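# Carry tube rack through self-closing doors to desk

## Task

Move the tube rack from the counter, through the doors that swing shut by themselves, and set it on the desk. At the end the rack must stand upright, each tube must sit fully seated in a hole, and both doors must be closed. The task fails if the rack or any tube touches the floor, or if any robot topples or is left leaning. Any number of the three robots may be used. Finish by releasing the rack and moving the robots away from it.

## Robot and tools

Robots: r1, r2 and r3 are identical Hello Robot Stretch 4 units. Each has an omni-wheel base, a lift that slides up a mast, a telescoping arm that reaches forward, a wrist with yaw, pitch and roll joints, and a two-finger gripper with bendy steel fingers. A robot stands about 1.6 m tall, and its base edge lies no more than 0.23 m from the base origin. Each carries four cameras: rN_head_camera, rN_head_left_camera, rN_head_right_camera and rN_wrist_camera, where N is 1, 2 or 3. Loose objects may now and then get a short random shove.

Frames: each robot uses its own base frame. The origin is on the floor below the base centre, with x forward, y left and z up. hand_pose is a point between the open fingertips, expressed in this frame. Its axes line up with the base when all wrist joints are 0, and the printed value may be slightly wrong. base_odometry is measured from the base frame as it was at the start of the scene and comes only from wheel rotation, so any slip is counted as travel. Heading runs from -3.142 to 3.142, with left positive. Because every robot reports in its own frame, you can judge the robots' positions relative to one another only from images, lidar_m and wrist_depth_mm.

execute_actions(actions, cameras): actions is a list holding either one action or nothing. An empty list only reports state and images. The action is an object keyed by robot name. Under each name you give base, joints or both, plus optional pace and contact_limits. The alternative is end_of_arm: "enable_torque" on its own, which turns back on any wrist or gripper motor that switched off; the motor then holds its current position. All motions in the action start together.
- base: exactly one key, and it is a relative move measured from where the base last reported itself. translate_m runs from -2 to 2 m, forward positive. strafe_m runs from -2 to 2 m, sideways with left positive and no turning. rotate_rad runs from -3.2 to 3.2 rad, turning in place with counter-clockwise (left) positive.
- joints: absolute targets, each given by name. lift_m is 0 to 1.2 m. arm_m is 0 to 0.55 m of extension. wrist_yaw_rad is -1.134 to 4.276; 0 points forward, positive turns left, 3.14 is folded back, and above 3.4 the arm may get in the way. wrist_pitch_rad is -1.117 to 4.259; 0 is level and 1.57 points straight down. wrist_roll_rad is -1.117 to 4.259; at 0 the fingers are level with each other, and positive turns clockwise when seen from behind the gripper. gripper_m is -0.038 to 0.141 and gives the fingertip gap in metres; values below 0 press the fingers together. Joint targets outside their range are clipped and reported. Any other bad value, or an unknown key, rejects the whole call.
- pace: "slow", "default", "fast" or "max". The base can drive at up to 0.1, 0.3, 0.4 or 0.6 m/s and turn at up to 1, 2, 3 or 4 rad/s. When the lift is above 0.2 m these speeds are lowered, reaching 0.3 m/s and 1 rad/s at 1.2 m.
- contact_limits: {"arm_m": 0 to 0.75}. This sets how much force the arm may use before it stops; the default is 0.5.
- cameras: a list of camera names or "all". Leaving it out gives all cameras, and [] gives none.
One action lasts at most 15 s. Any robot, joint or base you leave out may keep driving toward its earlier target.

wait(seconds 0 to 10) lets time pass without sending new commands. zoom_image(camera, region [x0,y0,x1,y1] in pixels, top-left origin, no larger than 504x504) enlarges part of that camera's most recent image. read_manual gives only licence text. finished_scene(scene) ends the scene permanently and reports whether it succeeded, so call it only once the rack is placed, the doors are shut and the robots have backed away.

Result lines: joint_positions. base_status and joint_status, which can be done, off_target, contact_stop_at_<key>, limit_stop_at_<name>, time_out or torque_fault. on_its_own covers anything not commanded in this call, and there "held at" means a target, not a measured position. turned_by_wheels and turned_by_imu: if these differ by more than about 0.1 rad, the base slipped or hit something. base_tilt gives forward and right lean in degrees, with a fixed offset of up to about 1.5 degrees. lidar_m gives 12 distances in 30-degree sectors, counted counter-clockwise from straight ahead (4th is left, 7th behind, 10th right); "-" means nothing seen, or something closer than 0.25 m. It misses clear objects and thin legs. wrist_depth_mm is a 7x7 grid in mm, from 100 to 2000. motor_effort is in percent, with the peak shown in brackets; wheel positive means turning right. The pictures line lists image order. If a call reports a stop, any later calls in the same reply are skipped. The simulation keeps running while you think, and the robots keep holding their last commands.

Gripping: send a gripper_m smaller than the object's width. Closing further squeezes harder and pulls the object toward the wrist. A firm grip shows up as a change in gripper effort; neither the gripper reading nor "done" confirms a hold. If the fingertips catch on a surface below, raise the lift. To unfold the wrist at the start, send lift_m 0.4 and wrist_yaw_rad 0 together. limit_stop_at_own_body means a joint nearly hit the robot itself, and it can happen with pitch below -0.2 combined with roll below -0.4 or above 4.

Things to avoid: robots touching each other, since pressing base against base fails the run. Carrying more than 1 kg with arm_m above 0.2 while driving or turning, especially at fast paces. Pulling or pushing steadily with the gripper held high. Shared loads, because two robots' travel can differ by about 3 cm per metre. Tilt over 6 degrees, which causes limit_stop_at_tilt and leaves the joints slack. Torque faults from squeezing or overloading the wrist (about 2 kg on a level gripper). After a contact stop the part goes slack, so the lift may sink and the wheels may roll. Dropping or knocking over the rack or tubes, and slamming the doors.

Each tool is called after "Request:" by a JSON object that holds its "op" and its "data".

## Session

Request:
{"op": "execute_actions", "data": {"actions": [], "cameras": ["r1_head_camera", "r1_head_left_camera", "r2_head_camera", "r2_head_left_camera", "r3_head_camera", "r3_head_left_camera"]}}

Scene clock: 0.00 s.
r1.base_odometry: x=+0.000 y=+0.000 heading=+0.000 (m, m, rad; r1's odometry frame)
r1.turned_by_wheels: +0.000 (rad since the last result)
r1.turned_by_imu: +0.000 (rad since the last result)
r1.base_tilt: forward=+0.3 right=-0.3 (deg)
r1.lidar_m: 1.27 2.75 2.01 1.77 1.82 1.37 1.24 1.27 1.46 1.33 1.35 1.71
r1.base_status: not commanded
r1.joint_positions: lift_m=+0.197 arm_m=-0.002 wrist_yaw_rad=+3.188 wrist_pitch_rad=+0.000 wrist_roll_rad=-0.002 gripper_m=+0.057
r1.joint_status: not commanded
r1.motor_effort: lift_m=+18 arm_m=+0 wrist_yaw_rad=+2 wrist_pitch_rad=-6 wrist_roll_rad=-1 gripper_m=-3 wheel_0=+0 wheel_1=+1 wheel_2=-1 (%)
r1.hand_pose: x=-0.1238 y=+0.0740 z=+0.3753 quat_wxyz=(-0.023, +0.000, -0.001, +1.000) (m; r1's base frame)
r1.wrist_depth_mm: - - 132 1397 1397 1397 1397 / - - 132 1366 1397 1430 1430 / - 113 134 1397 1397 1430 1464 / 139 137 273 1397 1430 1464 1464 / 213 1366 1366 1397 1430 1499 1499 / 213 1160 991 1118 200 1229 1229 / 212 798 878 - 904 842 891
r2.base_odometry: x=+0.000 y=+0.000 heading=+0.000 (m, m, rad; r2's odometry frame)
r2.turned_by_wheels: +0.000 (rad since the last result)
r2.turned_by_imu: +0.000 (rad since the last result)
r2.base_tilt: forward=+0.0 right=-0.3 (deg)
r2.lidar_m: 1.56 1.17 1.04 1.04 1.23 2.35 2.54 2.36 2.06 2.09 1.78 1.55
r2.base_status: not commanded
r2.joint_positions: lift_m=+0.261 arm_m=+0.003 wrist_yaw_rad=+3.179 wrist_pitch_rad=-0.002 wrist_roll_rad=-0.003 gripper_m=+0.057
r2.joint_status: not commanded
r2.motor_effort: lift_m=+19 arm_m=+0 wrist_yaw_rad=-2 wrist_pitch_rad=-4 wrist_roll_rad=-1 gripper_m=-2 wheel_0=+0 wheel_1=+0 wheel_2=+0 (%)
r2.hand_pose: x=-0.1181 y=+0.0765 z=+0.4401 quat_wxyz=(-0.019, +0.001, -0.001, +1.000) (m; r2's base frame)
r2.wrist_depth_mm: - - 138 - - - - / - - 137 - - - - / - 107 137 - - - - / - 139 151 - - - - / 197 - - - - - - / 202 1499 198 1499 198 1499 1499 / 206 960 1025 - 1098 931 1025
r3.base_odometry: x=+0.000 y=+0.000 heading=+0.000 (m, m, rad; r3's odometry frame)
r3.turned_by_wheels: +0.000 (rad since the last result)
r3.turned_by_imu: +0.000 (rad since the last result)
r3.base_tilt: forward=-0.7 right=+0.0 (deg)
r3.lidar_m: 1.25 2.16 1.40 1.25 1.31 1.61 1.18 1.25 1.58 1.83 1.94 2.39
r3.base_status: not commanded
r3.joint_positions: lift_m=+0.137 arm_m=-0.002 wrist_yaw_rad=+3.101 wrist_pitch_rad=+0.015 wrist_roll_rad=+0.002 gripper_m=+0.057
r3.joint_status: not commanded
r3.motor_effort: lift_m=+20 arm_m=+0 wrist_yaw_rad=+2 wrist_pitch_rad=-6 wrist_roll_rad=-1 gripper_m=-4 wheel_0=+0 wheel_1=+0 wheel_2=+0 (%)
r3.hand_pose: x=-0.1157 y=+0.0990 z=+0.3106 quat_wxyz=(+0.020, -0.008, +0.001, +1.000) (m; r3's base frame)
r3.wrist_depth_mm: - 141 1397 - - 1983 1430 / - 121 175 - - 1983 1397 / - 123 170 - - 1921 1430 / 116 142 243 - - 1921 1430 / 1708 - - - - 1863 1397 / 1078 1182 198 1205 194 1182 1182 / 768 788 798 112 798 759 831
pictures: r1_head_camera, r1_head_left_camera, r2_head_camera, r2_head_left_camera, r3_head_camera, r3_head_left_camera
Images, in order (width x height): r1_head_camera 420x560, r1_head_left_camera 420x672, r2_head_camera 420x560, r2_head_left_camera 420x672, r3_head_camera 420x560, r3_head_left_camera 420x672.

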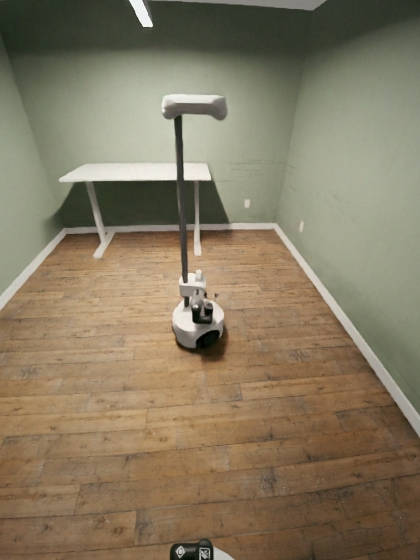

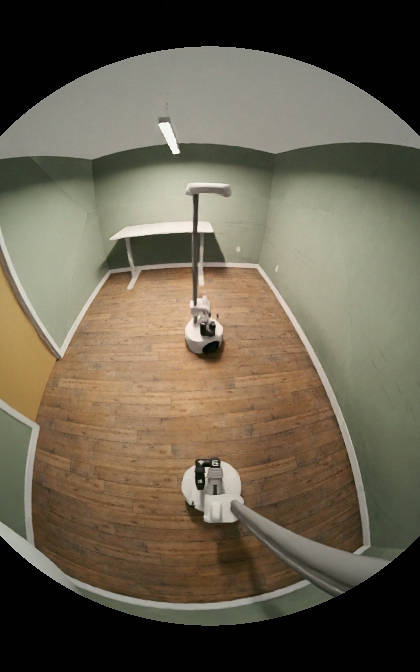

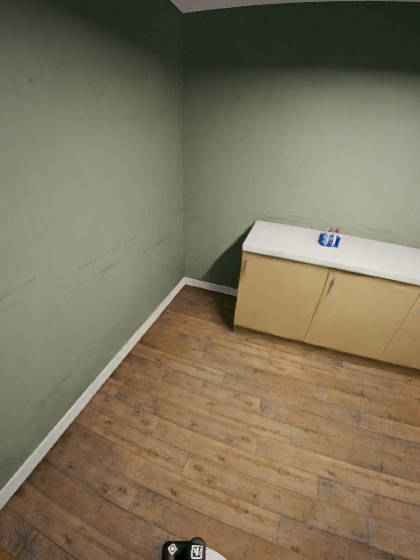

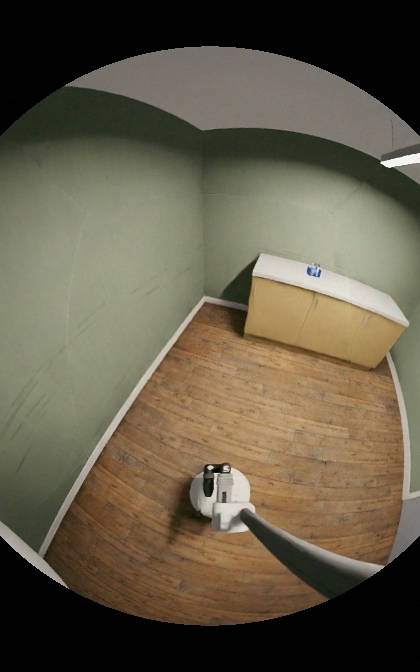

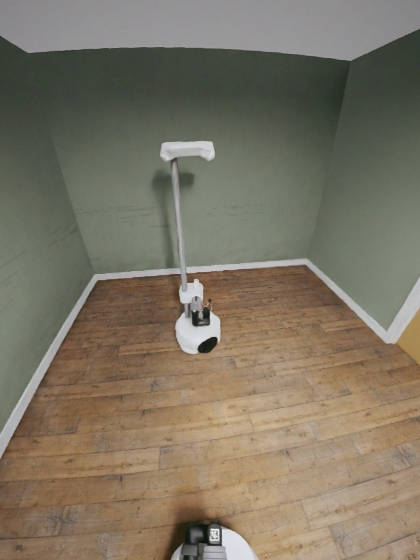

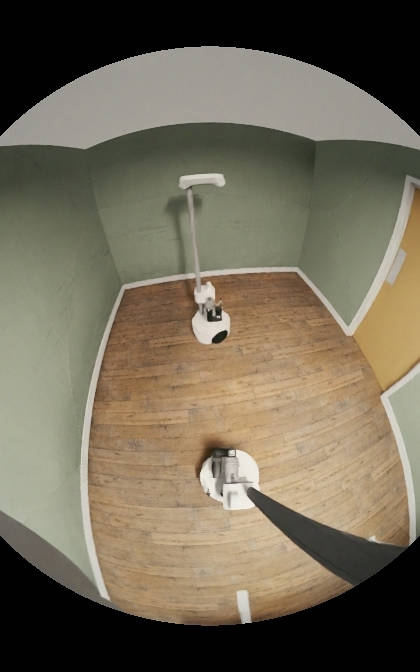

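Request:
{"op": "execute_actions", "data": {"actions": [], "cameras": ["r3_wrist_camera", "r2_head_right_camera", "r2_head_camera", "r3_head_right_camera"]}}

Request:
{"op": "zoom_image", "data": {"camera": "r2_head_camera", "region": [290, 205, 370, 270]}}

Scene clock: 8.23 s.
r1.base_odometry: x=+0.000 y=+0.000 heading=+0.000 (m, m, rad; r1's odometry frame)
r1.turned_by_wheels: +0.000 (rad since the last result)
r1.turned_by_imu: -0.001 (rad since the last result)
r1.base_tilt: forward=+0.4 right=-0.3 (deg)
r1.lidar_m: 1.27 2.74 2.02 1.77 1.81 1.37 1.24 1.27 1.45 1.34 1.35 1.70
r1.base_status: not commanded
r1.joint_positions: lift_m=+0.197 arm_m=-0.002 wrist_yaw_rad=+3.188 wrist_pitch_rad=+0.000 wrist_roll_rad=-0.002 gripper_m=+0.057
r1.joint_status: not commanded
r1.motor_effort: lift_m=+18 arm_m=+0 wrist_yaw_rad=+2 wrist_pitch_rad=-4 wrist_roll_rad=+1 gripper_m=-5 wheel_0=+0 wheel_1=+1 wheel_2=+0 (%)
r1.hand_pose: x=-0.1238 y=+0.0740 z=+0.3753 quat_wxyz=(-0.023, +0.000, -0.001, +1.000) (m; r1's base frame)
r1.wrist_depth_mm: - - 131 1366 1366 1397 1430 / - - 132 1366 1366 1430 1430 / - 113 134 1366 1397 1464 1464 / 139 136 272 1366 1464 1464 1464 / 213 1366 1397 1397 1430 1464 1499 / 213 1160 1008 1138 200 1229 1229 / 213 788 866 - 904 842 878
r2.base_odometry: x=+0.000 y=+0.000 heading=+0.000 (m, m, rad; r2's odometry frame)
r2.turned_by_wheels: +0.000 (rad since the last result)
r2.turned_by_imu: +0.001 (rad since the last result)
r2.base_tilt: forward=+0.0 right=-0.2 (deg)
r2.lidar_m: 1.56 1.19 1.03 1.05 1.27 2.33 2.55 2.36 2.08 2.09 1.78 1.56
r2.base_status: not commanded
r2.joint_positions: lift_m=+0.261 arm_m=+0.003 wrist_yaw_rad=+3.179 wrist_pitch_rad=-0.002 wrist_roll_rad=-0.003 gripper_m=+0.057
r2.joint_status: not commanded
r2.motor_effort: lift_m=+19 arm_m=-1 wrist_yaw_rad=-1 wrist_pitch_rad=-4 wrist_roll_rad=-1 gripper_m=-3 wheel_0=+0 wheel_1=+0 wheel_2=+0 (%)
r2.hand_pose: x=-0.1181 y=+0.0765 z=+0.4401 quat_wxyz=(-0.019, +0.001, -0.001, +1.000) (m; r2's base frame)
r2.wrist_depth_mm: - - 138 - - - - / - - 137 - - - - / - 107 138 - - - - / - 139 151 - - - - / 196 - - - - - - / 203 1499 199 1537 198 1537 1464 / 206 960 1008 - 1078 931 1025
r3.base_odometry: x=+0.000 y=+0.000 heading=+0.000 (m, m, rad; r3's odometry frame)
r3.turned_by_wheels: +0.000 (rad since the last result)
r3.turned_by_imu: +0.000 (rad since the last result)
r3.base_tilt: forward=-0.7 right=+0.0 (deg)
r3.lidar_m: 1.27 2.13 1.41 1.25 1.27 1.62 1.20 1.21 1.56 1.83 1.93 2.37
r3.base_status: not commanded
r3.joint_positions: lift_m=+0.137 arm_m=-0.002 wrist_yaw_rad=+3.101 wrist_pitch_rad=+0.015 wrist_roll_rad=+0.002 gripper_m=+0.057
r3.joint_status: not commanded
r3.motor_effort: lift_m=+20 arm_m=+0 wrist_yaw_rad=+0 wrist_pitch_rad=-5 wrist_roll_rad=-3 gripper_m=-3 wheel_0=+0 wheel_1=+0 wheel_2=+0 (%)
r3.hand_pose: x=-0.1157 y=+0.0990 z=+0.3106 quat_wxyz=(+0.020, -0.008, +0.001, +1.000) (m; r3's base frame)
r3.wrist_depth_mm: - 141 1397 - - 1863 1464 / - 121 175 - - 1921 1397 / - 123 171 - - 1921 1430 / 116 142 242 - - 1983 1430 / 1708 - - - - 1921 1464 / 1060 1182 198 1205 194 1205 1182 / 768 788 809 112 820 759 820
pictures: r2_head_camera, r2_head_right_camera, r3_head_right_camera, r3_wrist_camera
Images, in order (width x height): r2_head_camera 420x560, r2_head_right_camera 420x672, r3_head_right_camera 420x672, r3_wrist_camera 616x392.

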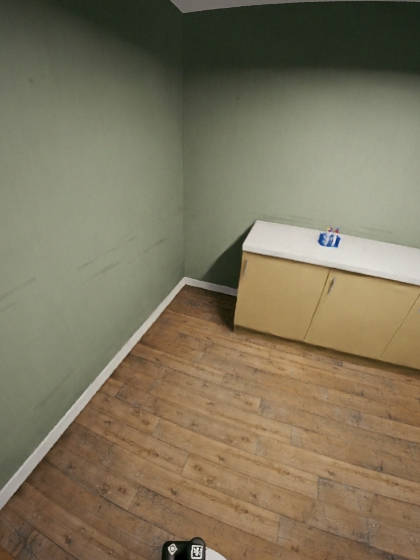

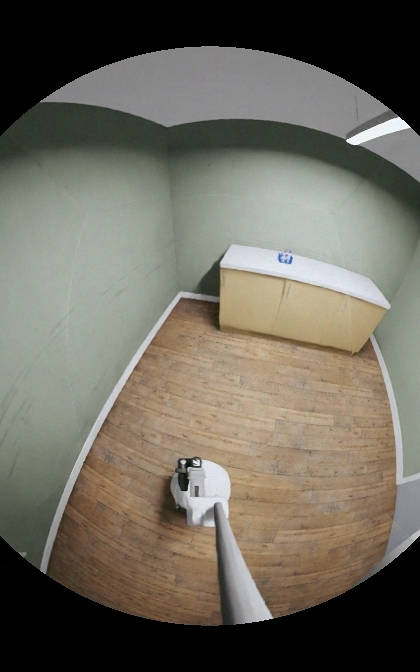

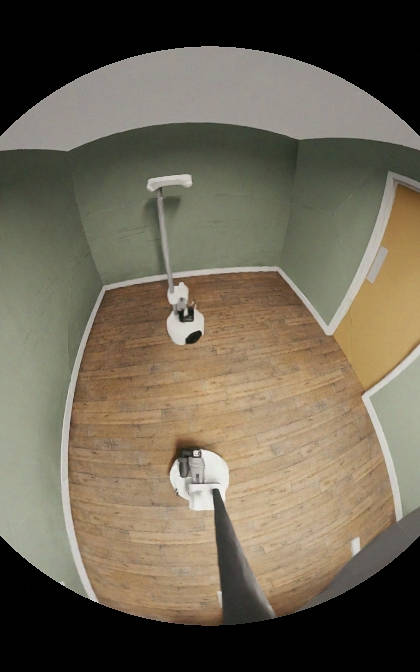

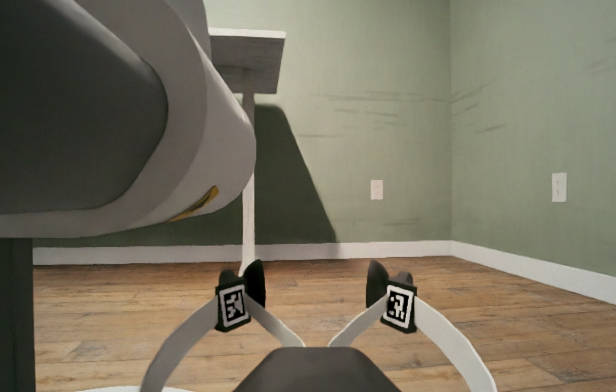

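Region (290, 205, 370, 270) of r2_head_camera's 420x560 image, scaled by 6.300, with more detail than that image has; it fills the top 410 rows of this view, and the rest is white.

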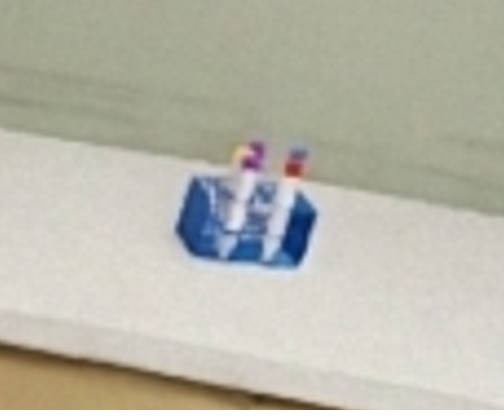

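Request:
{"op": "execute_actions", "data": {"actions": [{"r1": {"base": {"rotate_rad": 1.66}, "pace": "fast"}, "r2": {"base": {"rotate_rad": -0.31}, "joints": {"lift_m": 0.85, "wrist_yaw_rad": 0, "gripper_m": 0.14}, "pace": "fast"}, "r3": {"base": {"rotate_rad": 0.13}, "pace": "fast"}}], "cameras": ["r1_head_camera", "r2_head_right_camera", "r3_head_right_camera", "r2_wrist_camera"]}}

Scene clock: 37.33 s.
r1.base_odometry: x=+0.000 y=+0.000 heading=+1.659 (m, m, rad; r1's odometry frame)
r1.turned_by_wheels: +1.659 (rad since the last result)
r1.turned_by_imu: +1.666 (rad since the last result)
r1.base_tilt: forward=+0.3 right=-0.4 (deg)
r1.lidar_m: 1.77 1.85 1.33 1.25 1.27 1.41 1.34 1.38 1.82 1.25 2.66 1.96
r1.base_status: done
r1.joint_positions: lift_m=+0.197 arm_m=-0.002 wrist_yaw_rad=+3.188 wrist_pitch_rad=+0.000 wrist_roll_rad=-0.002 gripper_m=+0.057
r1.joint_status: not commanded
r1.motor_effort: lift_m=+18(18) arm_m=+0(0) wrist_yaw_rad=+0(0) wrist_pitch_rad=-6(5) wrist_roll_rad=+1(2) gripper_m=-4(3) wheel_0=-3(12) wheel_1=-3(12) wheel_2=-2(10) (%)
r1.hand_pose: x=-0.1238 y=+0.0740 z=+0.3753 quat_wxyz=(-0.023, +0.000, -0.001, +1.000) (m; r1's base frame)
r1.wrist_depth_mm: - - 131 1464 1430 1430 1430 / - - 132 1464 1430 1464 1430 / - 113 134 1499 1464 1499 1430 / 138 137 273 1464 1464 1499 1464 / 213 1499 1499 1499 1464 1464 1499 / 213 1138 1008 1138 200 1229 1229 / 213 798 878 - 904 842 891
r2.base_odometry: x=+0.000 y=+0.000 heading=-0.310 (m, m, rad; r2's odometry frame)
r2.turned_by_wheels: -0.310 (rad since the last result)
r2.turned_by_imu: -0.307 (rad since the last result)
r2.base_tilt: forward=+0.0 right=-0.3 (deg)
r2.lidar_m: 1.55 1.49 1.07 1.03 1.09 1.50 2.53 2.64 2.14 2.08 2.17 1.61
r2.base_status: done
r2.joint_positions: lift_m=+0.850 arm_m=+0.003 wrist_yaw_rad=+0.000 wrist_pitch_rad=-0.002 wrist_roll_rad=-0.003 gripper_m=+0.140
r2.joint_status: all done
r2.motor_effort: lift_m=+21(26) arm_m=+0(1) wrist_yaw_rad=-2(7) wrist_pitch_rad=-5(5) wrist_roll_rad=-2(0) gripper_m=+2(3) wheel_0=+2(6) wheel_1=+0(8) wheel_2=+1(6) (%)
r2.hand_pose: x=+0.4620 y=-0.0873 z=+1.0285 quat_wxyz=(+1.000, -0.001, -0.001, +0.000) (m; r2's base frame)
r2.wrist_depth_mm: 1537 - 1983 - 1921 - 1921 / 1464 - 1983 1983 1983 1921 1983 / 1430 - - 1921 1921 1983 1921 / 1499 - - 1983 - 1983 1921 / 1430 - 1537 1336 1336 1336 1336 / 1464 1863 1366 1366 1336 1336 1336 / 1464 1921 - - 1366 1366 1336
r3.base_odometry: x=+0.000 y=+0.000 heading=+0.130 (m, m, rad; r3's odometry frame)
r3.turned_by_wheels: +0.130 (rad since the last result)
r3.turned_by_imu: +0.132 (rad since the last result)
r3.base_tilt: forward=-0.7 right=+0.0 (deg)
r3.lidar_m: 1.27 1.88 1.34 1.27 1.31 1.82 1.22 1.24 1.75 1.83 2.03 2.61
r3.base_status: done
r3.joint_positions: lift_m=+0.137 arm_m=-0.002 wrist_yaw_rad=+3.101 wrist_pitch_rad=+0.015 wrist_roll_rad=+0.002 gripper_m=+0.057
r3.joint_status: not commanded
r3.motor_effort: lift_m=+20(20) arm_m=+0(0) wrist_yaw_rad=+2(1) wrist_pitch_rad=-5(5) wrist_roll_rad=-2(3) gripper_m=-1(3) wheel_0=+0(7) wheel_1=+1(8) wheel_2=+2(7) (%)
r3.hand_pose: x=-0.1157 y=+0.0990 z=+0.3106 quat_wxyz=(+0.020, -0.008, +0.001, +1.000) (m; r3's base frame)
r3.wrist_depth_mm: - 141 1430 - - - 1661 / - 121 175 - - - 1618 / - 122 170 - - - 1708 / 116 141 243 - - - 1661 / 1661 - - - - - 1618 / 1098 1205 199 1205 193 1229 1160 / 768 788 809 112 798 750 820
pictures: r1_head_camera, r2_head_right_camera, r2_wrist_camera, r3_head_right_camera
Images, in order (width x height): r1_head_camera 420x560, r2_head_right_camera 420x672, r2_wrist_camera 616x392, r3_head_right_camera 420x672.

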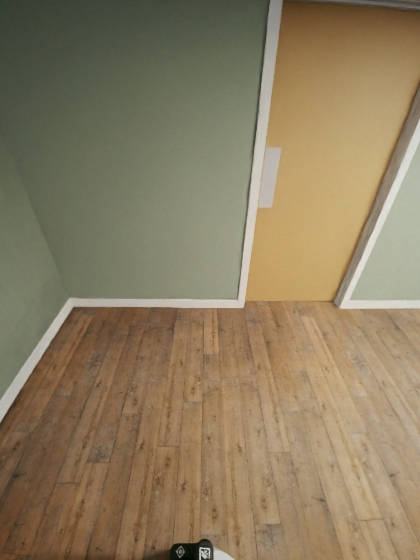

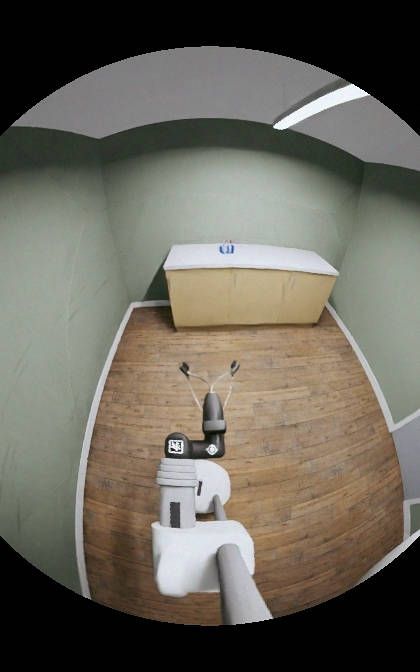

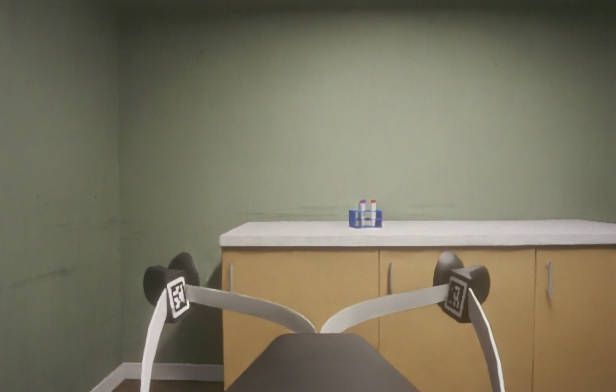

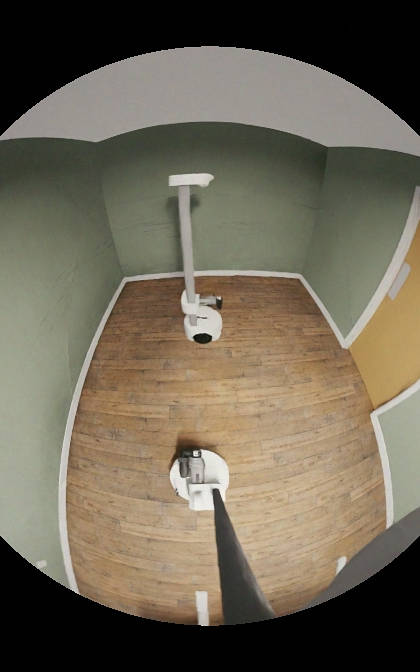

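Request:
{"op": "execute_actions", "data": {"actions": [{"r1": {"base": {"strafe_m": -0.68}, "pace": "max"}, "r2": {"base": {"strafe_m": -0.23}, "pace": "fast"}}], "cameras": []}}

Request:
{"op": "execute_actions", "data": {"actions": [{"r1": {"base": {"translate_m": 1.4}, "pace": "max"}, "r2": {"base": {"translate_m": 1.0}, "pace": "fast"}}], "cameras": ["r1_head_camera", "r2_head_camera", "r2_wrist_camera"]}}

Scene clock: 47.50 s.
r1.base_odometry: x=+0.677 y=+0.060 heading=+1.659 (m, m, rad; r1's odometry frame)
r1.turned_by_wheels: +0.000 (rad since the last result)
r1.turned_by_imu: -0.001 (rad since the last result)
r1.base_tilt: forward=+0.2 right=-0.3 (deg)
r1.lidar_m: 1.83 1.87 2.02 1.92 1.97 1.40 1.32 1.35 1.82 0.59 2.08 1.89
r1.base_status: done
r1.joint_positions: lift_m=+0.197 arm_m=-0.002 wrist_yaw_rad=+3.188 wrist_pitch_rad=+0.000 wrist_roll_rad=-0.002 gripper_m=+0.057
r1.joint_status: not commanded
r1.motor_effort: lift_m=+18(18) arm_m=+0(0) wrist_yaw_rad=+1(1) wrist_pitch_rad=-7(6) wrist_roll_rad=-1(1) gripper_m=-1(0) wheel_0=-1(14) wheel_1=+2(15) wheel_2=+0(2) (%)
r1.hand_pose: x=-0.1238 y=+0.0740 z=+0.3753 quat_wxyz=(-0.023, +0.000, -0.001, +1.000) (m; r1's base frame)
r1.wrist_depth_mm: - - 131 1430 1430 1397 1397 / - - 132 1430 1464 1430 1397 / - 113 134 1464 1430 1430 1397 / 139 137 274 1499 1464 1430 1464 / 214 1464 1464 1464 1464 1464 1464 / 213 1160 1008 1138 201 1255 1229 / 212 798 878 - 891 842 891
r2.base_odometry: x=-0.070 y=-0.219 heading=-0.310 (m, m, rad; r2's odometry frame)
r2.turned_by_wheels: +0.000 (rad since the last result)
r2.turned_by_imu: +0.001 (rad since the last result)
r2.base_tilt: forward=+0.0 right=-0.2 (deg)
r2.lidar_m: 1.55 1.63 1.32 1.27 1.32 1.83 2.53 2.63 1.93 1.83 1.92 1.64
r2.base_status: done
r2.joint_positions: lift_m=+0.850 arm_m=+0.003 wrist_yaw_rad=+0.000 wrist_pitch_rad=-0.002 wrist_roll_rad=-0.003 gripper_m=+0.140
r2.joint_status: not commanded
r2.motor_effort: lift_m=+21(21) arm_m=+0(1) wrist_yaw_rad=-1(2) wrist_pitch_rad=-5(4) wrist_roll_rad=-2(0) gripper_m=+3(2) wheel_0=-2(11) wheel_1=+0(10) wheel_2=+0(0) (%)
r2.hand_pose: x=+0.4620 y=-0.0874 z=+1.0285 quat_wxyz=(+1.000, -0.001, -0.001, +0.000) (m; r2's base frame)
r2.wrist_depth_mm: 1863 - 1921 1921 1983 1983 1921 / 1756 - 1921 1921 1921 1921 1863 / 1756 - - 1921 1983 1921 1921 / 1756 - - 1921 - 1983 1921 / 1808 - 1336 1366 1308 1336 1366 / 1708 - 1397 1336 1336 1397 1366 / 1863 - 1366 - 1366 1366 1336
r3.base_odometry: x=+0.000 y=+0.000 heading=+0.130 (m, m, rad; r3's odometry frame)
r3.turned_by_wheels: +0.000 (rad since the last result)
r3.turned_by_imu: +0.000 (rad since the last result)
r3.base_tilt: forward=-0.7 right=+0.0 (deg)
r3.lidar_m: 0.59 1.83 1.35 1.27 1.35 1.82 1.20 1.25 1.72 1.84 1.99 0.68
r3.base_status: not commanded
r3.joint_positions: lift_m=+0.137 arm_m=-0.002 wrist_yaw_rad=+3.101 wrist_pitch_rad=+0.015 wrist_roll_rad=+0.002 gripper_m=+0.057
r3.joint_status: not commanded
r3.motor_effort: lift_m=+20(20) arm_m=+0(1) wrist_yaw_rad=+1(2) wrist_pitch_rad=-5(6) wrist_roll_rad=-2(2) gripper_m=-3(5) wheel_0=+0(0) wheel_1=+1(1) wheel_2=+1(1) (%)
r3.hand_pose: x=-0.1157 y=+0.0990 z=+0.3106 quat_wxyz=(+0.020, -0.008, +0.001, +1.000) (m; r3's base frame)
r3.wrist_depth_mm: - 141 1430 - - - 1618 / - 121 176 - - - 1618 / - 123 170 - - - 1661 / 116 141 243 - - - 1618 / 1708 - - - - - 1618 / 1098 1205 198 1205 194 1182 1182 / 768 798 809 112 809 741 820
pictures: none
No camera images: the call's "cameras" was empty. Leave "cameras" out to get every camera's image.

Scene clock: 51.47 s.
r1.base_odometry: x=+0.553 y=+1.455 heading=+1.660 (m, m, rad; r1's odometry frame)
r1.turned_by_wheels: +0.000 (rad since the last result)
r1.turned_by_imu: -0.008 (rad since the last result)
r1.base_tilt: forward=+0.3 right=-0.3 (deg)
r1.lidar_m: 0.49 0.50 0.57 1.43 2.02 2.71 2.68 1.38 2.07 1.97 0.68 0.54
r1.base_status: done
r1.joint_positions: lift_m=+0.197 arm_m=-0.002 wrist_yaw_rad=+3.188 wrist_pitch_rad=+0.000 wrist_roll_rad=-0.002 gripper_m=+0.057
r1.joint_status: not commanded
r1.motor_effort: lift_m=+18(18) arm_m=+0(0) wrist_yaw_rad=+1(1) wrist_pitch_rad=-6(5) wrist_roll_rad=-1(1) gripper_m=-4(4) wheel_0=-1(8) wheel_1=+1(9) wheel_2=+3(20) (%)
r1.hand_pose: x=-0.1238 y=+0.0740 z=+0.3753 quat_wxyz=(-0.023, +0.000, -0.001, +1.000) (m; r1's base frame)
r1.wrist_depth_mm: - - 132 - - - - / - - 132 - - - - / - 113 134 - - - - / 139 136 274 - - - - / 214 1397 - - - - - / 213 1138 1008 1138 200 1229 1229 / 213 788 866 - 931 842 878
r2.base_odometry: x=+0.882 y=-0.524 heading=-0.310 (m, m, rad; r2's odometry frame)
r2.turned_by_wheels: +0.000 (rad since the last result)
r2.turned_by_imu: +0.000 (rad since the last result)
r2.base_tilt: forward=+0.0 right=-0.3 (deg)
r2.lidar_m: 0.56 0.59 1.32 1.26 1.30 1.81 3.62 2.58 1.90 1.85 0.82 0.59
r2.base_status: done
r2.joint_positions: lift_m=+0.850 arm_m=+0.003 wrist_yaw_rad=+0.000 wrist_pitch_rad=-0.002 wrist_roll_rad=-0.003 gripper_m=+0.140
r2.joint_status: not commanded
r2.motor_effort: lift_m=+21(21) arm_m=+0(0) wrist_yaw_rad=-1(2) wrist_pitch_rad=-4(4) wrist_roll_rad=-2(1) gripper_m=+0(2) wheel_0=+0(6) wheel_1=+0(7) wheel_2=+2(12) (%)
r2.hand_pose: x=+0.4620 y=-0.0874 z=+1.0285 quat_wxyz=(+1.000, -0.001, -0.001, +0.000) (m; r2's base frame)
r2.wrist_depth_mm: 991 991 960 991 960 976 960 / 1025 1025 1008 976 991 991 946 / 991 1008 960 991 960 960 976 / 1008 1008 991 991 991 960 960 / 1008 1008 991 640 976 976 960 / 521 469 436 525 436 433 508 / 347 349 353 - 373 342 353
r3.base_odometry: x=+0.000 y=+0.000 heading=+0.130 (m, m, rad; r3's odometry frame)
r3.turned_by_wheels: +0.000 (rad since the last result)
r3.turned_by_imu: +0.000 (rad since the last result)
r3.base_tilt: forward=-0.7 right=+0.0 (deg)
r3.lidar_m: 2.75 1.85 1.33 1.28 1.32 1.82 1.20 1.26 1.74 1.83 1.36 2.63
r3.base_status: not commanded
r3.joint_positions: lift_m=+0.137 arm_m=-0.002 wrist_yaw_rad=+3.101 wrist_pitch_rad=+0.015 wrist_roll_rad=+0.002 gripper_m=+0.057
r3.joint_status: not commanded
r3.motor_effort: lift_m=+20(20) arm_m=+0(0) wrist_yaw_rad=+1(2) wrist_pitch_rad=-6(5) wrist_roll_rad=-1(2) gripper_m=+2(1) wheel_0=+0(0) wheel_1=+1(1) wheel_2=+1(1) (%)
r3.hand_pose: x=-0.1157 y=+0.0990 z=+0.3106 quat_wxyz=(+0.020, -0.008, +0.001, +1.000) (m; r3's base frame)
r3.wrist_depth_mm: - 141 1397 - - - 1661 / - 121 175 - - - 1576 / - 122 169 - - - 1661 / 116 141 243 - - - 1661 / 1661 - - - - - 1661 / 1078 1182 199 1205 193 1182 1205 / 768 798 809 112 798 750 809
pictures: r1_head_camera, r2_head_camera, r2_wrist_camera
Images, in order (width x height): r1_head_camera 420x560, r2_head_camera 420x560, r2_wrist_camera 616x392.

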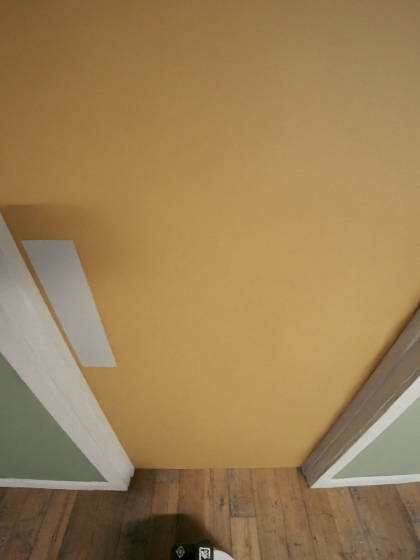

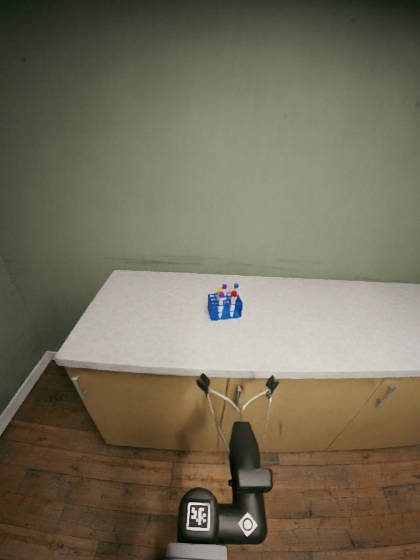

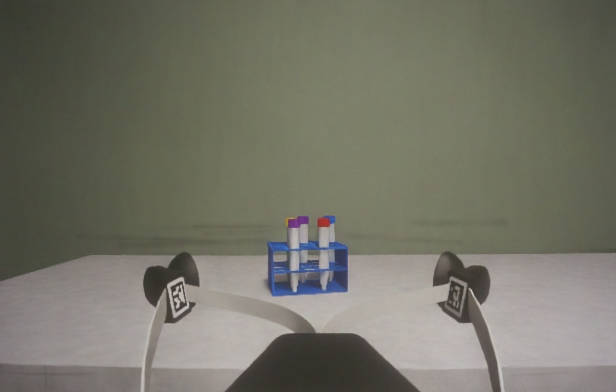

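Request:
{"op": "zoom_image", "data": {"camera": "r2_head_camera", "region": [185, 265, 265, 335]}}

Request:
{"op": "zoom_image", "data": {"camera": "r2_wrist_camera", "region": [240, 200, 380, 310]}}

Region (185, 265, 265, 335) of r2_head_camera's 420x560 image, scaled by 6.300, with more detail than that image has; it fills the top 441 rows of this view, and the rest is white.

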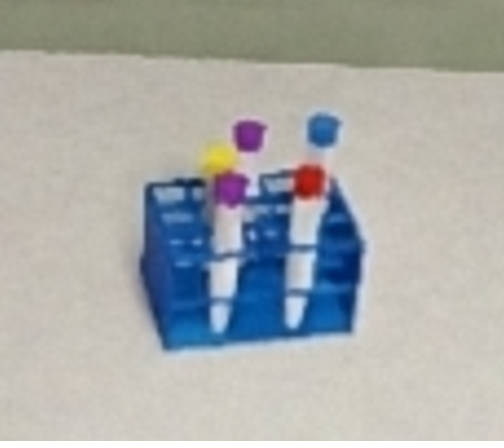

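Region (240, 200, 380, 310) of r2_wrist_camera's 616x392 image, scaled by 3.600; it fills the top 396 rows of this view, and the rest is white.

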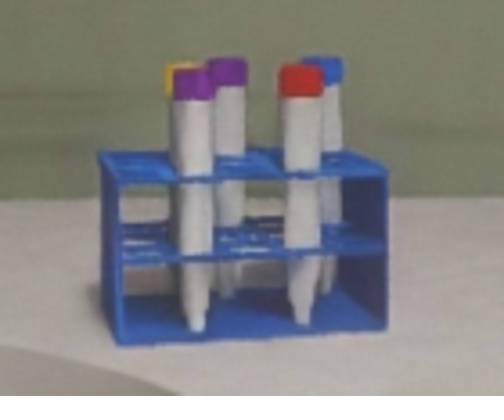

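Request:
{"op": "execute_actions", "data": {"actions": [{"r1": {"base": {"translate_m": 0.25}}, "r2": {"base": {"strafe_m": -0.458}, "joints": {"lift_m": 1.0, "wrist_yaw_rad": 1.79, "wrist_pitch_rad": 0.5}, "pace": "fast"}, "r3": {"base": {"translate_m": 0.86}, "pace": "max"}}], "cameras": []}}

Request:
{"op": "execute_actions", "data": {"actions": [{"r1": {"base": {"translate_m": 0.3}, "pace": "slow"}, "r2": {"base": {"translate_m": 0.28}, "joints": {"arm_m": 0.414, "lift_m": 0.95}}, "r3": {"base": {"strafe_m": -0.9}, "pace": "fast"}}], "cameras": ["r1_head_left_camera", "r2_head_left_camera", "r2_wrist_camera", "r3_head_right_camera"]}}

Scene clock: 116.27 s.
r1.base_odometry: x=+0.531 y=+1.704 heading=+1.660 (m, m, rad; r1's odometry frame)
r1.turned_by_wheels: +0.000 (rad since the last result)
r1.turned_by_imu: -0.003 (rad since the last result)
r1.base_tilt: forward=+0.3 right=-0.2 (deg)
r1.lidar_m: 0.25 0.26 0.35 0.61 2.04 2.71 1.48 3.04 2.05 0.87 0.40 0.26
r1.base_status: done
r1.joint_positions: lift_m=+0.197 arm_m=-0.002 wrist_yaw_rad=+3.188 wrist_pitch_rad=+0.000 wrist_roll_rad=-0.002 gripper_m=+0.057
r1.joint_status: not commanded
r1.motor_effort: lift_m=+18(18) arm_m=+0(0) wrist_yaw_rad=+1(1) wrist_pitch_rad=-7(7) wrist_roll_rad=-1(0) gripper_m=-3(3) wheel_0=+3(7) wheel_1=+2(7) wheel_2=+0(6) (%)
r1.hand_pose: x=-0.1238 y=+0.0740 z=+0.3753 quat_wxyz=(-0.023, +0.000, -0.001, +1.000) (m; r1's base frame)
r1.wrist_depth_mm: - - 131 - - - - / - - 132 - - - - / - 113 134 1708 - - - / 138 136 273 1863 - - - / 213 1983 - 1618 1921 - - / 213 1138 991 1138 200 1229 1229 / 212 798 891 - 904 831 891
r2.base_odometry: x=+0.743 y=-0.960 heading=-0.310 (m, m, rad; r2's odometry frame)
r2.turned_by_wheels: +0.000 (rad since the last result)
r2.turned_by_imu: +0.002 (rad since the last result)
r2.base_tilt: forward=+0.0 right=-0.2 (deg)
r2.lidar_m: 0.56 0.59 0.81 1.71 1.81 2.48 3.62 1.98 1.44 1.39 0.81 0.59
r2.base_status: done
r2.joint_positions: lift_m=+1.000 arm_m=+0.003 wrist_yaw_rad=+1.790 wrist_pitch_rad=+0.502 wrist_roll_rad=-0.003 gripper_m=+0.140
r2.joint_status: all done
r2.motor_effort: lift_m=+21(24) arm_m=-1(1) wrist_yaw_rad=+0(5) wrist_pitch_rad=-3(7) wrist_roll_rad=+0(1) gripper_m=+1(1) wheel_0=+1(10) wheel_1=+0(11) wheel_2=+1(2) (%)
r2.hand_pose: x=+0.2039 y=+0.2659 z=+1.0393 quat_wxyz=(+0.606, -0.195, +0.154, +0.756) (m; r2's base frame)
r2.wrist_depth_mm: 1808 1708 1576 1537 1464 1366 1336 / - 1863 1756 1618 1576 1464 1336 / - - 1863 1756 1661 1576 1464 / - - - 1921 1808 1756 741 / 1921 1808 1921 1863 1863 1756 723 / 1537 1464 1430 1537 1397 878 691 / 1308 1336 1281 - 1366 1098 676
r3.base_odometry: x=+0.853 y=+0.112 heading=+0.130 (m, m, rad; r3's odometry frame)
r3.turned_by_wheels: +0.000 (rad since the last result)
r3.turned_by_imu: +0.003 (rad since the last result)
r3.base_tilt: forward=-0.8 right=+0.0 (deg)
r3.lidar_m: 1.86 1.83 1.34 1.27 1.32 1.86 2.40 2.26 1.95 1.43 1.91 1.96
r3.base_status: done
r3.joint_positions: lift_m=+0.137 arm_m=-0.002 wrist_yaw_rad=+3.101 wrist_pitch_rad=+0.015 wrist_roll_rad=+0.002 gripper_m=+0.057
r3.joint_status: not commanded
r3.motor_effort: lift_m=+20(20) arm_m=+0(0) wrist_yaw_rad=+2(2) wrist_pitch_rad=-6(5) wrist_roll_rad=-2(1) gripper_m=-4(3) wheel_0=+0(8) wheel_1=+1(9) wheel_2=+0(14) (%)
r3.hand_pose: x=-0.1157 y=+0.0990 z=+0.3106 quat_wxyz=(+0.020, -0.008, +0.001, +1.000) (m; r3's base frame)
r3.wrist_depth_mm: - 141 - - - - 1661 / - 121 175 - - - 1618 / - 122 170 - - - 1708 / 116 141 244 - - - 1661 / 1708 - - - - - 1618 / 1078 1182 198 1205 193 1205 1205 / 768 809 798 112 809 750 820
pictures: none
No camera images: the call's "cameras" was empty. Leave "cameras" out to get every camera's image.

Scene clock: 120.53 s.
r1.base_odometry: x=+0.504 y=+2.002 heading=+1.660 (m, m, rad; r1's odometry frame)
r1.turned_by_wheels: +0.000 (rad since the last result)
r1.turned_by_imu: -0.003 (rad since the last result)
r1.base_tilt: forward=+0.4 right=-0.4 (deg)
r1.lidar_m: 0.25 0.27 1.04 0.37 0.39 1.00 0.85 3.32 2.10 0.32 0.25 -
r1.base_status: done
r1.joint_positions: lift_m=+0.197 arm_m=-0.002 wrist_yaw_rad=+3.188 wrist_pitch_rad=+0.000 wrist_roll_rad=-0.002 gripper_m=+0.057
r1.joint_status: not commanded
r1.motor_effort: lift_m=+17(18) arm_m=+0(0) wrist_yaw_rad=+0(1) wrist_pitch_rad=-7(5) wrist_roll_rad=-1(0) gripper_m=-4(3) wheel_0=+9(21) wheel_1=+6(14) wheel_2=-16(24) (%)
r1.hand_pose: x=-0.1238 y=+0.0740 z=+0.3754 quat_wxyz=(-0.023, +0.000, -0.001, +1.000) (m; r1's base frame)
r1.wrist_depth_mm: - - 131 - - - - / - - 132 - - - - / - 113 134 1060 - - - / 138 136 273 1060 - - - / 213 - - 1078 1921 - - / 213 1160 1008 991 200 1229 1229 / 212 788 878 - 904 831 878
r2.base_odometry: x=+1.010 y=-1.045 heading=-0.309 (m, m, rad; r2's odometry frame)
r2.turned_by_wheels: +0.000 (rad since the last result)
r2.turned_by_imu: +0.001 (rad since the last result)
r2.base_tilt: forward=+0.0 right=-0.2 (deg)
r2.lidar_m: 0.28 0.31 0.40 1.71 1.81 2.46 3.93 1.98 1.44 1.37 0.38 0.29
r2.base_status: done
r2.joint_positions: lift_m=+0.950 arm_m=+0.413 wrist_yaw_rad=+1.790 wrist_pitch_rad=+0.502 wrist_roll_rad=-0.003 gripper_m=+0.140
r2.joint_status: all done
r2.motor_effort: lift_m=+17(19) arm_m=+5(5) wrist_yaw_rad=-1(0) wrist_pitch_rad=-4(4) wrist_roll_rad=-1(1) gripper_m=+1(3) wheel_0=+1(6) wheel_1=+1(6) wheel_2=-1(11) (%)
r2.hand_pose: x=+0.6143 y=+0.2659 z=+0.9896 quat_wxyz=(+0.606, -0.195, +0.154, +0.756) (m; r2's base frame)
r2.wrist_depth_mm: 1808 1708 1618 1499 1464 1336 683 / - 1863 1756 1661 1576 1255 661 / - - 647 379 627 647 597 / - 477 473 320 466 469 459 / 384 370 377 307 368 368 364 / 307 298 287 306 285 283 301 / 260 260 259 - 265 249 256
r3.base_odometry: x=+0.970 y=-0.781 heading=+0.130 (m, m, rad; r3's odometry frame)
r3.turned_by_wheels: +0.000 (rad since the last result)
r3.turned_by_imu: -0.004 (rad since the last result)
r3.base_tilt: forward=-0.7 right=+0.1 (deg)
r3.lidar_m: 1.87 1.95 2.28 2.19 2.30 2.21 2.87 1.37 0.91 0.82 0.95 1.32
r3.base_status: done
r3.joint_positions: lift_m=+0.137 arm_m=-0.002 wrist_yaw_rad=+3.101 wrist_pitch_rad=+0.015 wrist_roll_rad=+0.002 gripper_m=+0.057
r3.joint_status: not commanded
r3.motor_effort: lift_m=+21(20) arm_m=+0(0) wrist_yaw_rad=+2(1) wrist_pitch_rad=-5(5) wrist_roll_rad=-2(2) gripper_m=-3(4) wheel_0=-1(10) wheel_1=+1(8) wheel_2=+1(3) (%)
r3.hand_pose: x=-0.1157 y=+0.0990 z=+0.3106 quat_wxyz=(+0.020, -0.008, +0.001, +1.000) (m; r3's base frame)
r3.wrist_depth_mm: - 141 - - - - - / - 121 175 - - - - / - 122 169 - - - - / 116 141 244 - - - - / 1397 - - - - - - / 1060 1205 198 1205 193 1205 1182 / 768 798 809 112 809 759 820
pictures: r1_head_left_camera, r2_head_left_camera, r2_wrist_camera, r3_head_right_camera
Images, in order (width x height): r1_head_left_camera 420x672, r2_head_left_camera 420x672, r2_wrist_camera 616x392, r3_head_right_camera 420x672.

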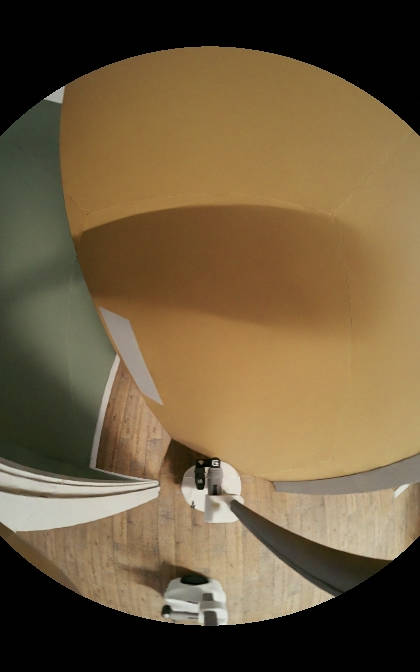

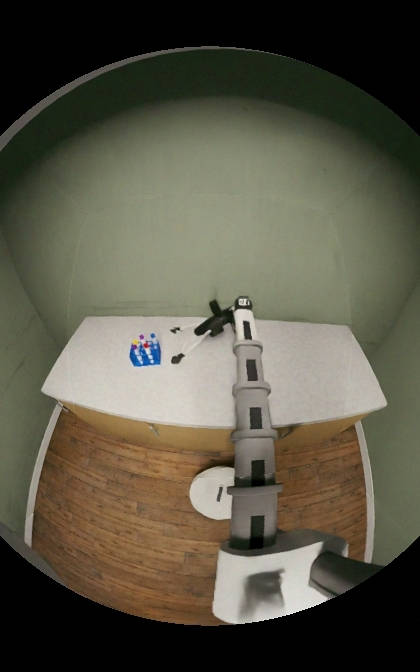

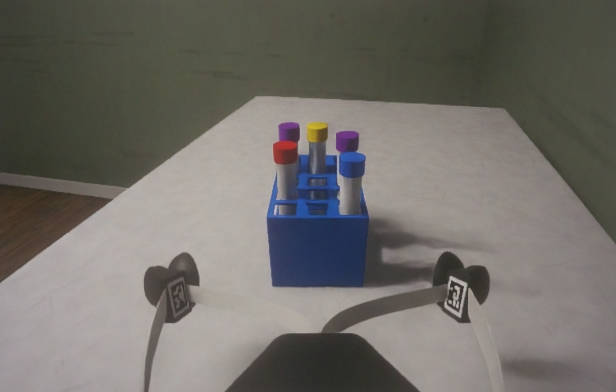

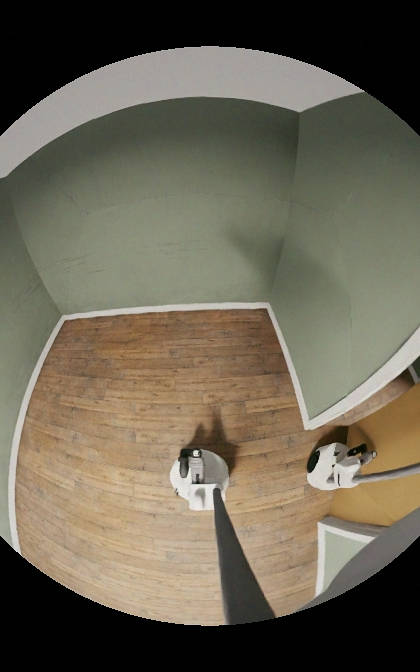

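Request:
{"op": "execute_actions", "data": {"actions": [{"r1": {"base": {"translate_m": 1.2}}, "r2": {"base": {"strafe_m": 0.091}, "joints": {"arm_m": 0.393, "lift_m": 0.928}, "pace": "slow"}, "r3": {"base": {"strafe_m": -0.5}}}], "cameras": ["r1_head_camera", "r2_wrist_camera", "r3_head_right_camera"]}}

Scene clock: 135.10 s.
r1.base_odometry: x=+0.397 y=+3.197 heading=+1.660 (m, m, rad; r1's odometry frame)
r1.turned_by_wheels: +0.000 (rad since the last result)
r1.turned_by_imu: -0.011 (rad since the last result)
r1.base_tilt: forward=+0.3 right=-0.3 (deg)
r1.lidar_m: 1.10 1.12 1.11 1.04 1.06 1.25 0.39 0.69 1.08 1.02 1.05 1.13
r1.base_status: done
r1.joint_positions: lift_m=+0.197 arm_m=-0.002 wrist_yaw_rad=+3.188 wrist_pitch_rad=+0.000 wrist_roll_rad=-0.002 gripper_m=+0.057
r1.joint_status: not commanded
r1.motor_effort: lift_m=+17(17) arm_m=+0(0) wrist_yaw_rad=+1(1) wrist_pitch_rad=-5(7) wrist_roll_rad=+0(3) gripper_m=-2(4) wheel_0=+2(19) wheel_1=+3(8) wheel_2=-1(32) (%)
r1.hand_pose: x=-0.1238 y=+0.0740 z=+0.3754 quat_wxyz=(-0.023, +0.000, -0.001, +1.000) (m; r1's base frame)
r1.wrist_depth_mm: - - 131 1708 - 1281 1281 / - - 132 1808 - 1281 1281 / - 113 134 1756 - 1308 1308 / 138 136 274 1756 - 1308 1281 / 213 1336 661 1708 1308 1336 1336 / 213 1160 569 525 200 1255 1229 / 213 798 820 - 904 831 878
r2.base_odometry: x=+1.037 y=-0.959 heading=-0.310 (m, m, rad; r2's odometry frame)
r2.turned_by_wheels: +0.000 (rad since the last result)
r2.turned_by_imu: +0.002 (rad since the last result)
r2.base_tilt: forward=+0.0 right=-0.2 (deg)
r2.lidar_m: 0.27 0.30 0.40 1.64 1.70 2.33 3.91 2.10 1.53 1.48 0.44 0.29
r2.base_status: done
r2.joint_positions: lift_m=+0.928 arm_m=+0.394 wrist_yaw_rad=+1.790 wrist_pitch_rad=+0.502 wrist_roll_rad=-0.003 gripper_m=+0.140
r2.joint_status: all done
r2.motor_effort: lift_m=+16(18) arm_m=-5(5) wrist_yaw_rad=-1(0) wrist_pitch_rad=-4(4) wrist_roll_rad=-1(0) gripper_m=-1(0) wheel_0=-2(6) wheel_1=+0(6) wheel_2=+0(0) (%)
r2.hand_pose: x=+0.5953 y=+0.2659 z=+0.9676 quat_wxyz=(+0.606, -0.195, +0.154, +0.756) (m; r2's base frame)
r2.wrist_depth_mm: 1756 1618 1537 1397 1336 1281 741 / 1983 1808 1618 1576 1430 1366 707 / - 1863 591 549 591 580 591 / - 433 433 255 404 418 421 / 340 340 338 224 322 332 330 / 279 271 221 206 214 255 272 / 236 236 236 - 236 226 232
r3.base_odometry: x=+1.035 y=-1.276 heading=+0.131 (m, m, rad; r3's odometry frame)
r3.turned_by_wheels: +0.000 (rad since the last result)
r3.turned_by_imu: -0.001 (rad since the last result)
r3.base_tilt: forward=-0.8 right=+0.0 (deg)
r3.lidar_m: 1.67 1.94 2.64 2.68 2.78 2.21 1.76 0.80 0.84 1.12 0.49 0.62
r3.base_status: done
r3.joint_positions: lift_m=+0.137 arm_m=-0.002 wrist_yaw_rad=+3.101 wrist_pitch_rad=+0.015 wrist_roll_rad=+0.002 gripper_m=+0.057
r3.joint_status: not commanded
r3.motor_effort: lift_m=+20(20) arm_m=+0(0) wrist_yaw_rad=+1(0) wrist_pitch_rad=-6(5) wrist_roll_rad=-2(2) gripper_m=-4(1) wheel_0=+0(7) wheel_1=+2(7) wheel_2=+1(2) (%)
r3.hand_pose: x=-0.1157 y=+0.0990 z=+0.3106 quat_wxyz=(+0.020, -0.008, +0.001, +1.000) (m; r3's base frame)
r3.wrist_depth_mm: - 141 - - - - - / - 121 176 - - - - / - 122 170 - - - - / 116 141 244 - - - - / 759 1182 - - - - - / 778 1078 198 1255 193 1182 1205 / 750 788 809 112 809 750 820
pictures: r1_head_camera, r2_wrist_camera, r3_head_right_camera
Images, in order (width x height): r1_head_camera 420x560, r2_wrist_camera 616x392, r3_head_right_camera 420x672.

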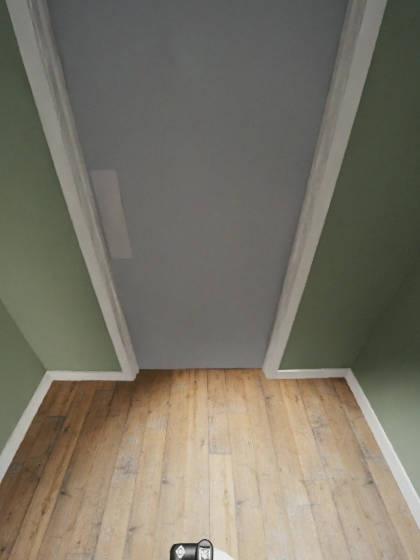

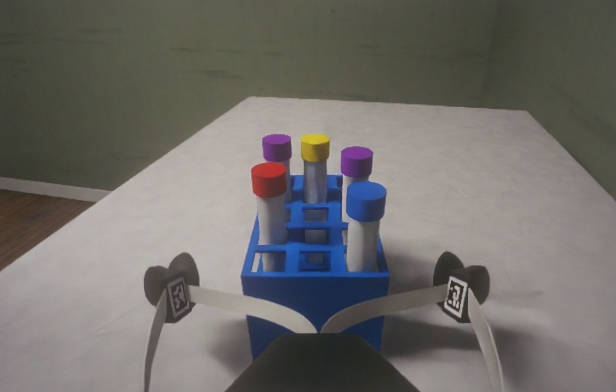

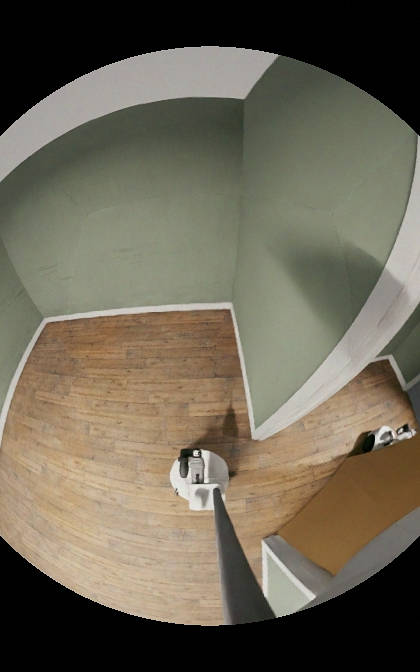

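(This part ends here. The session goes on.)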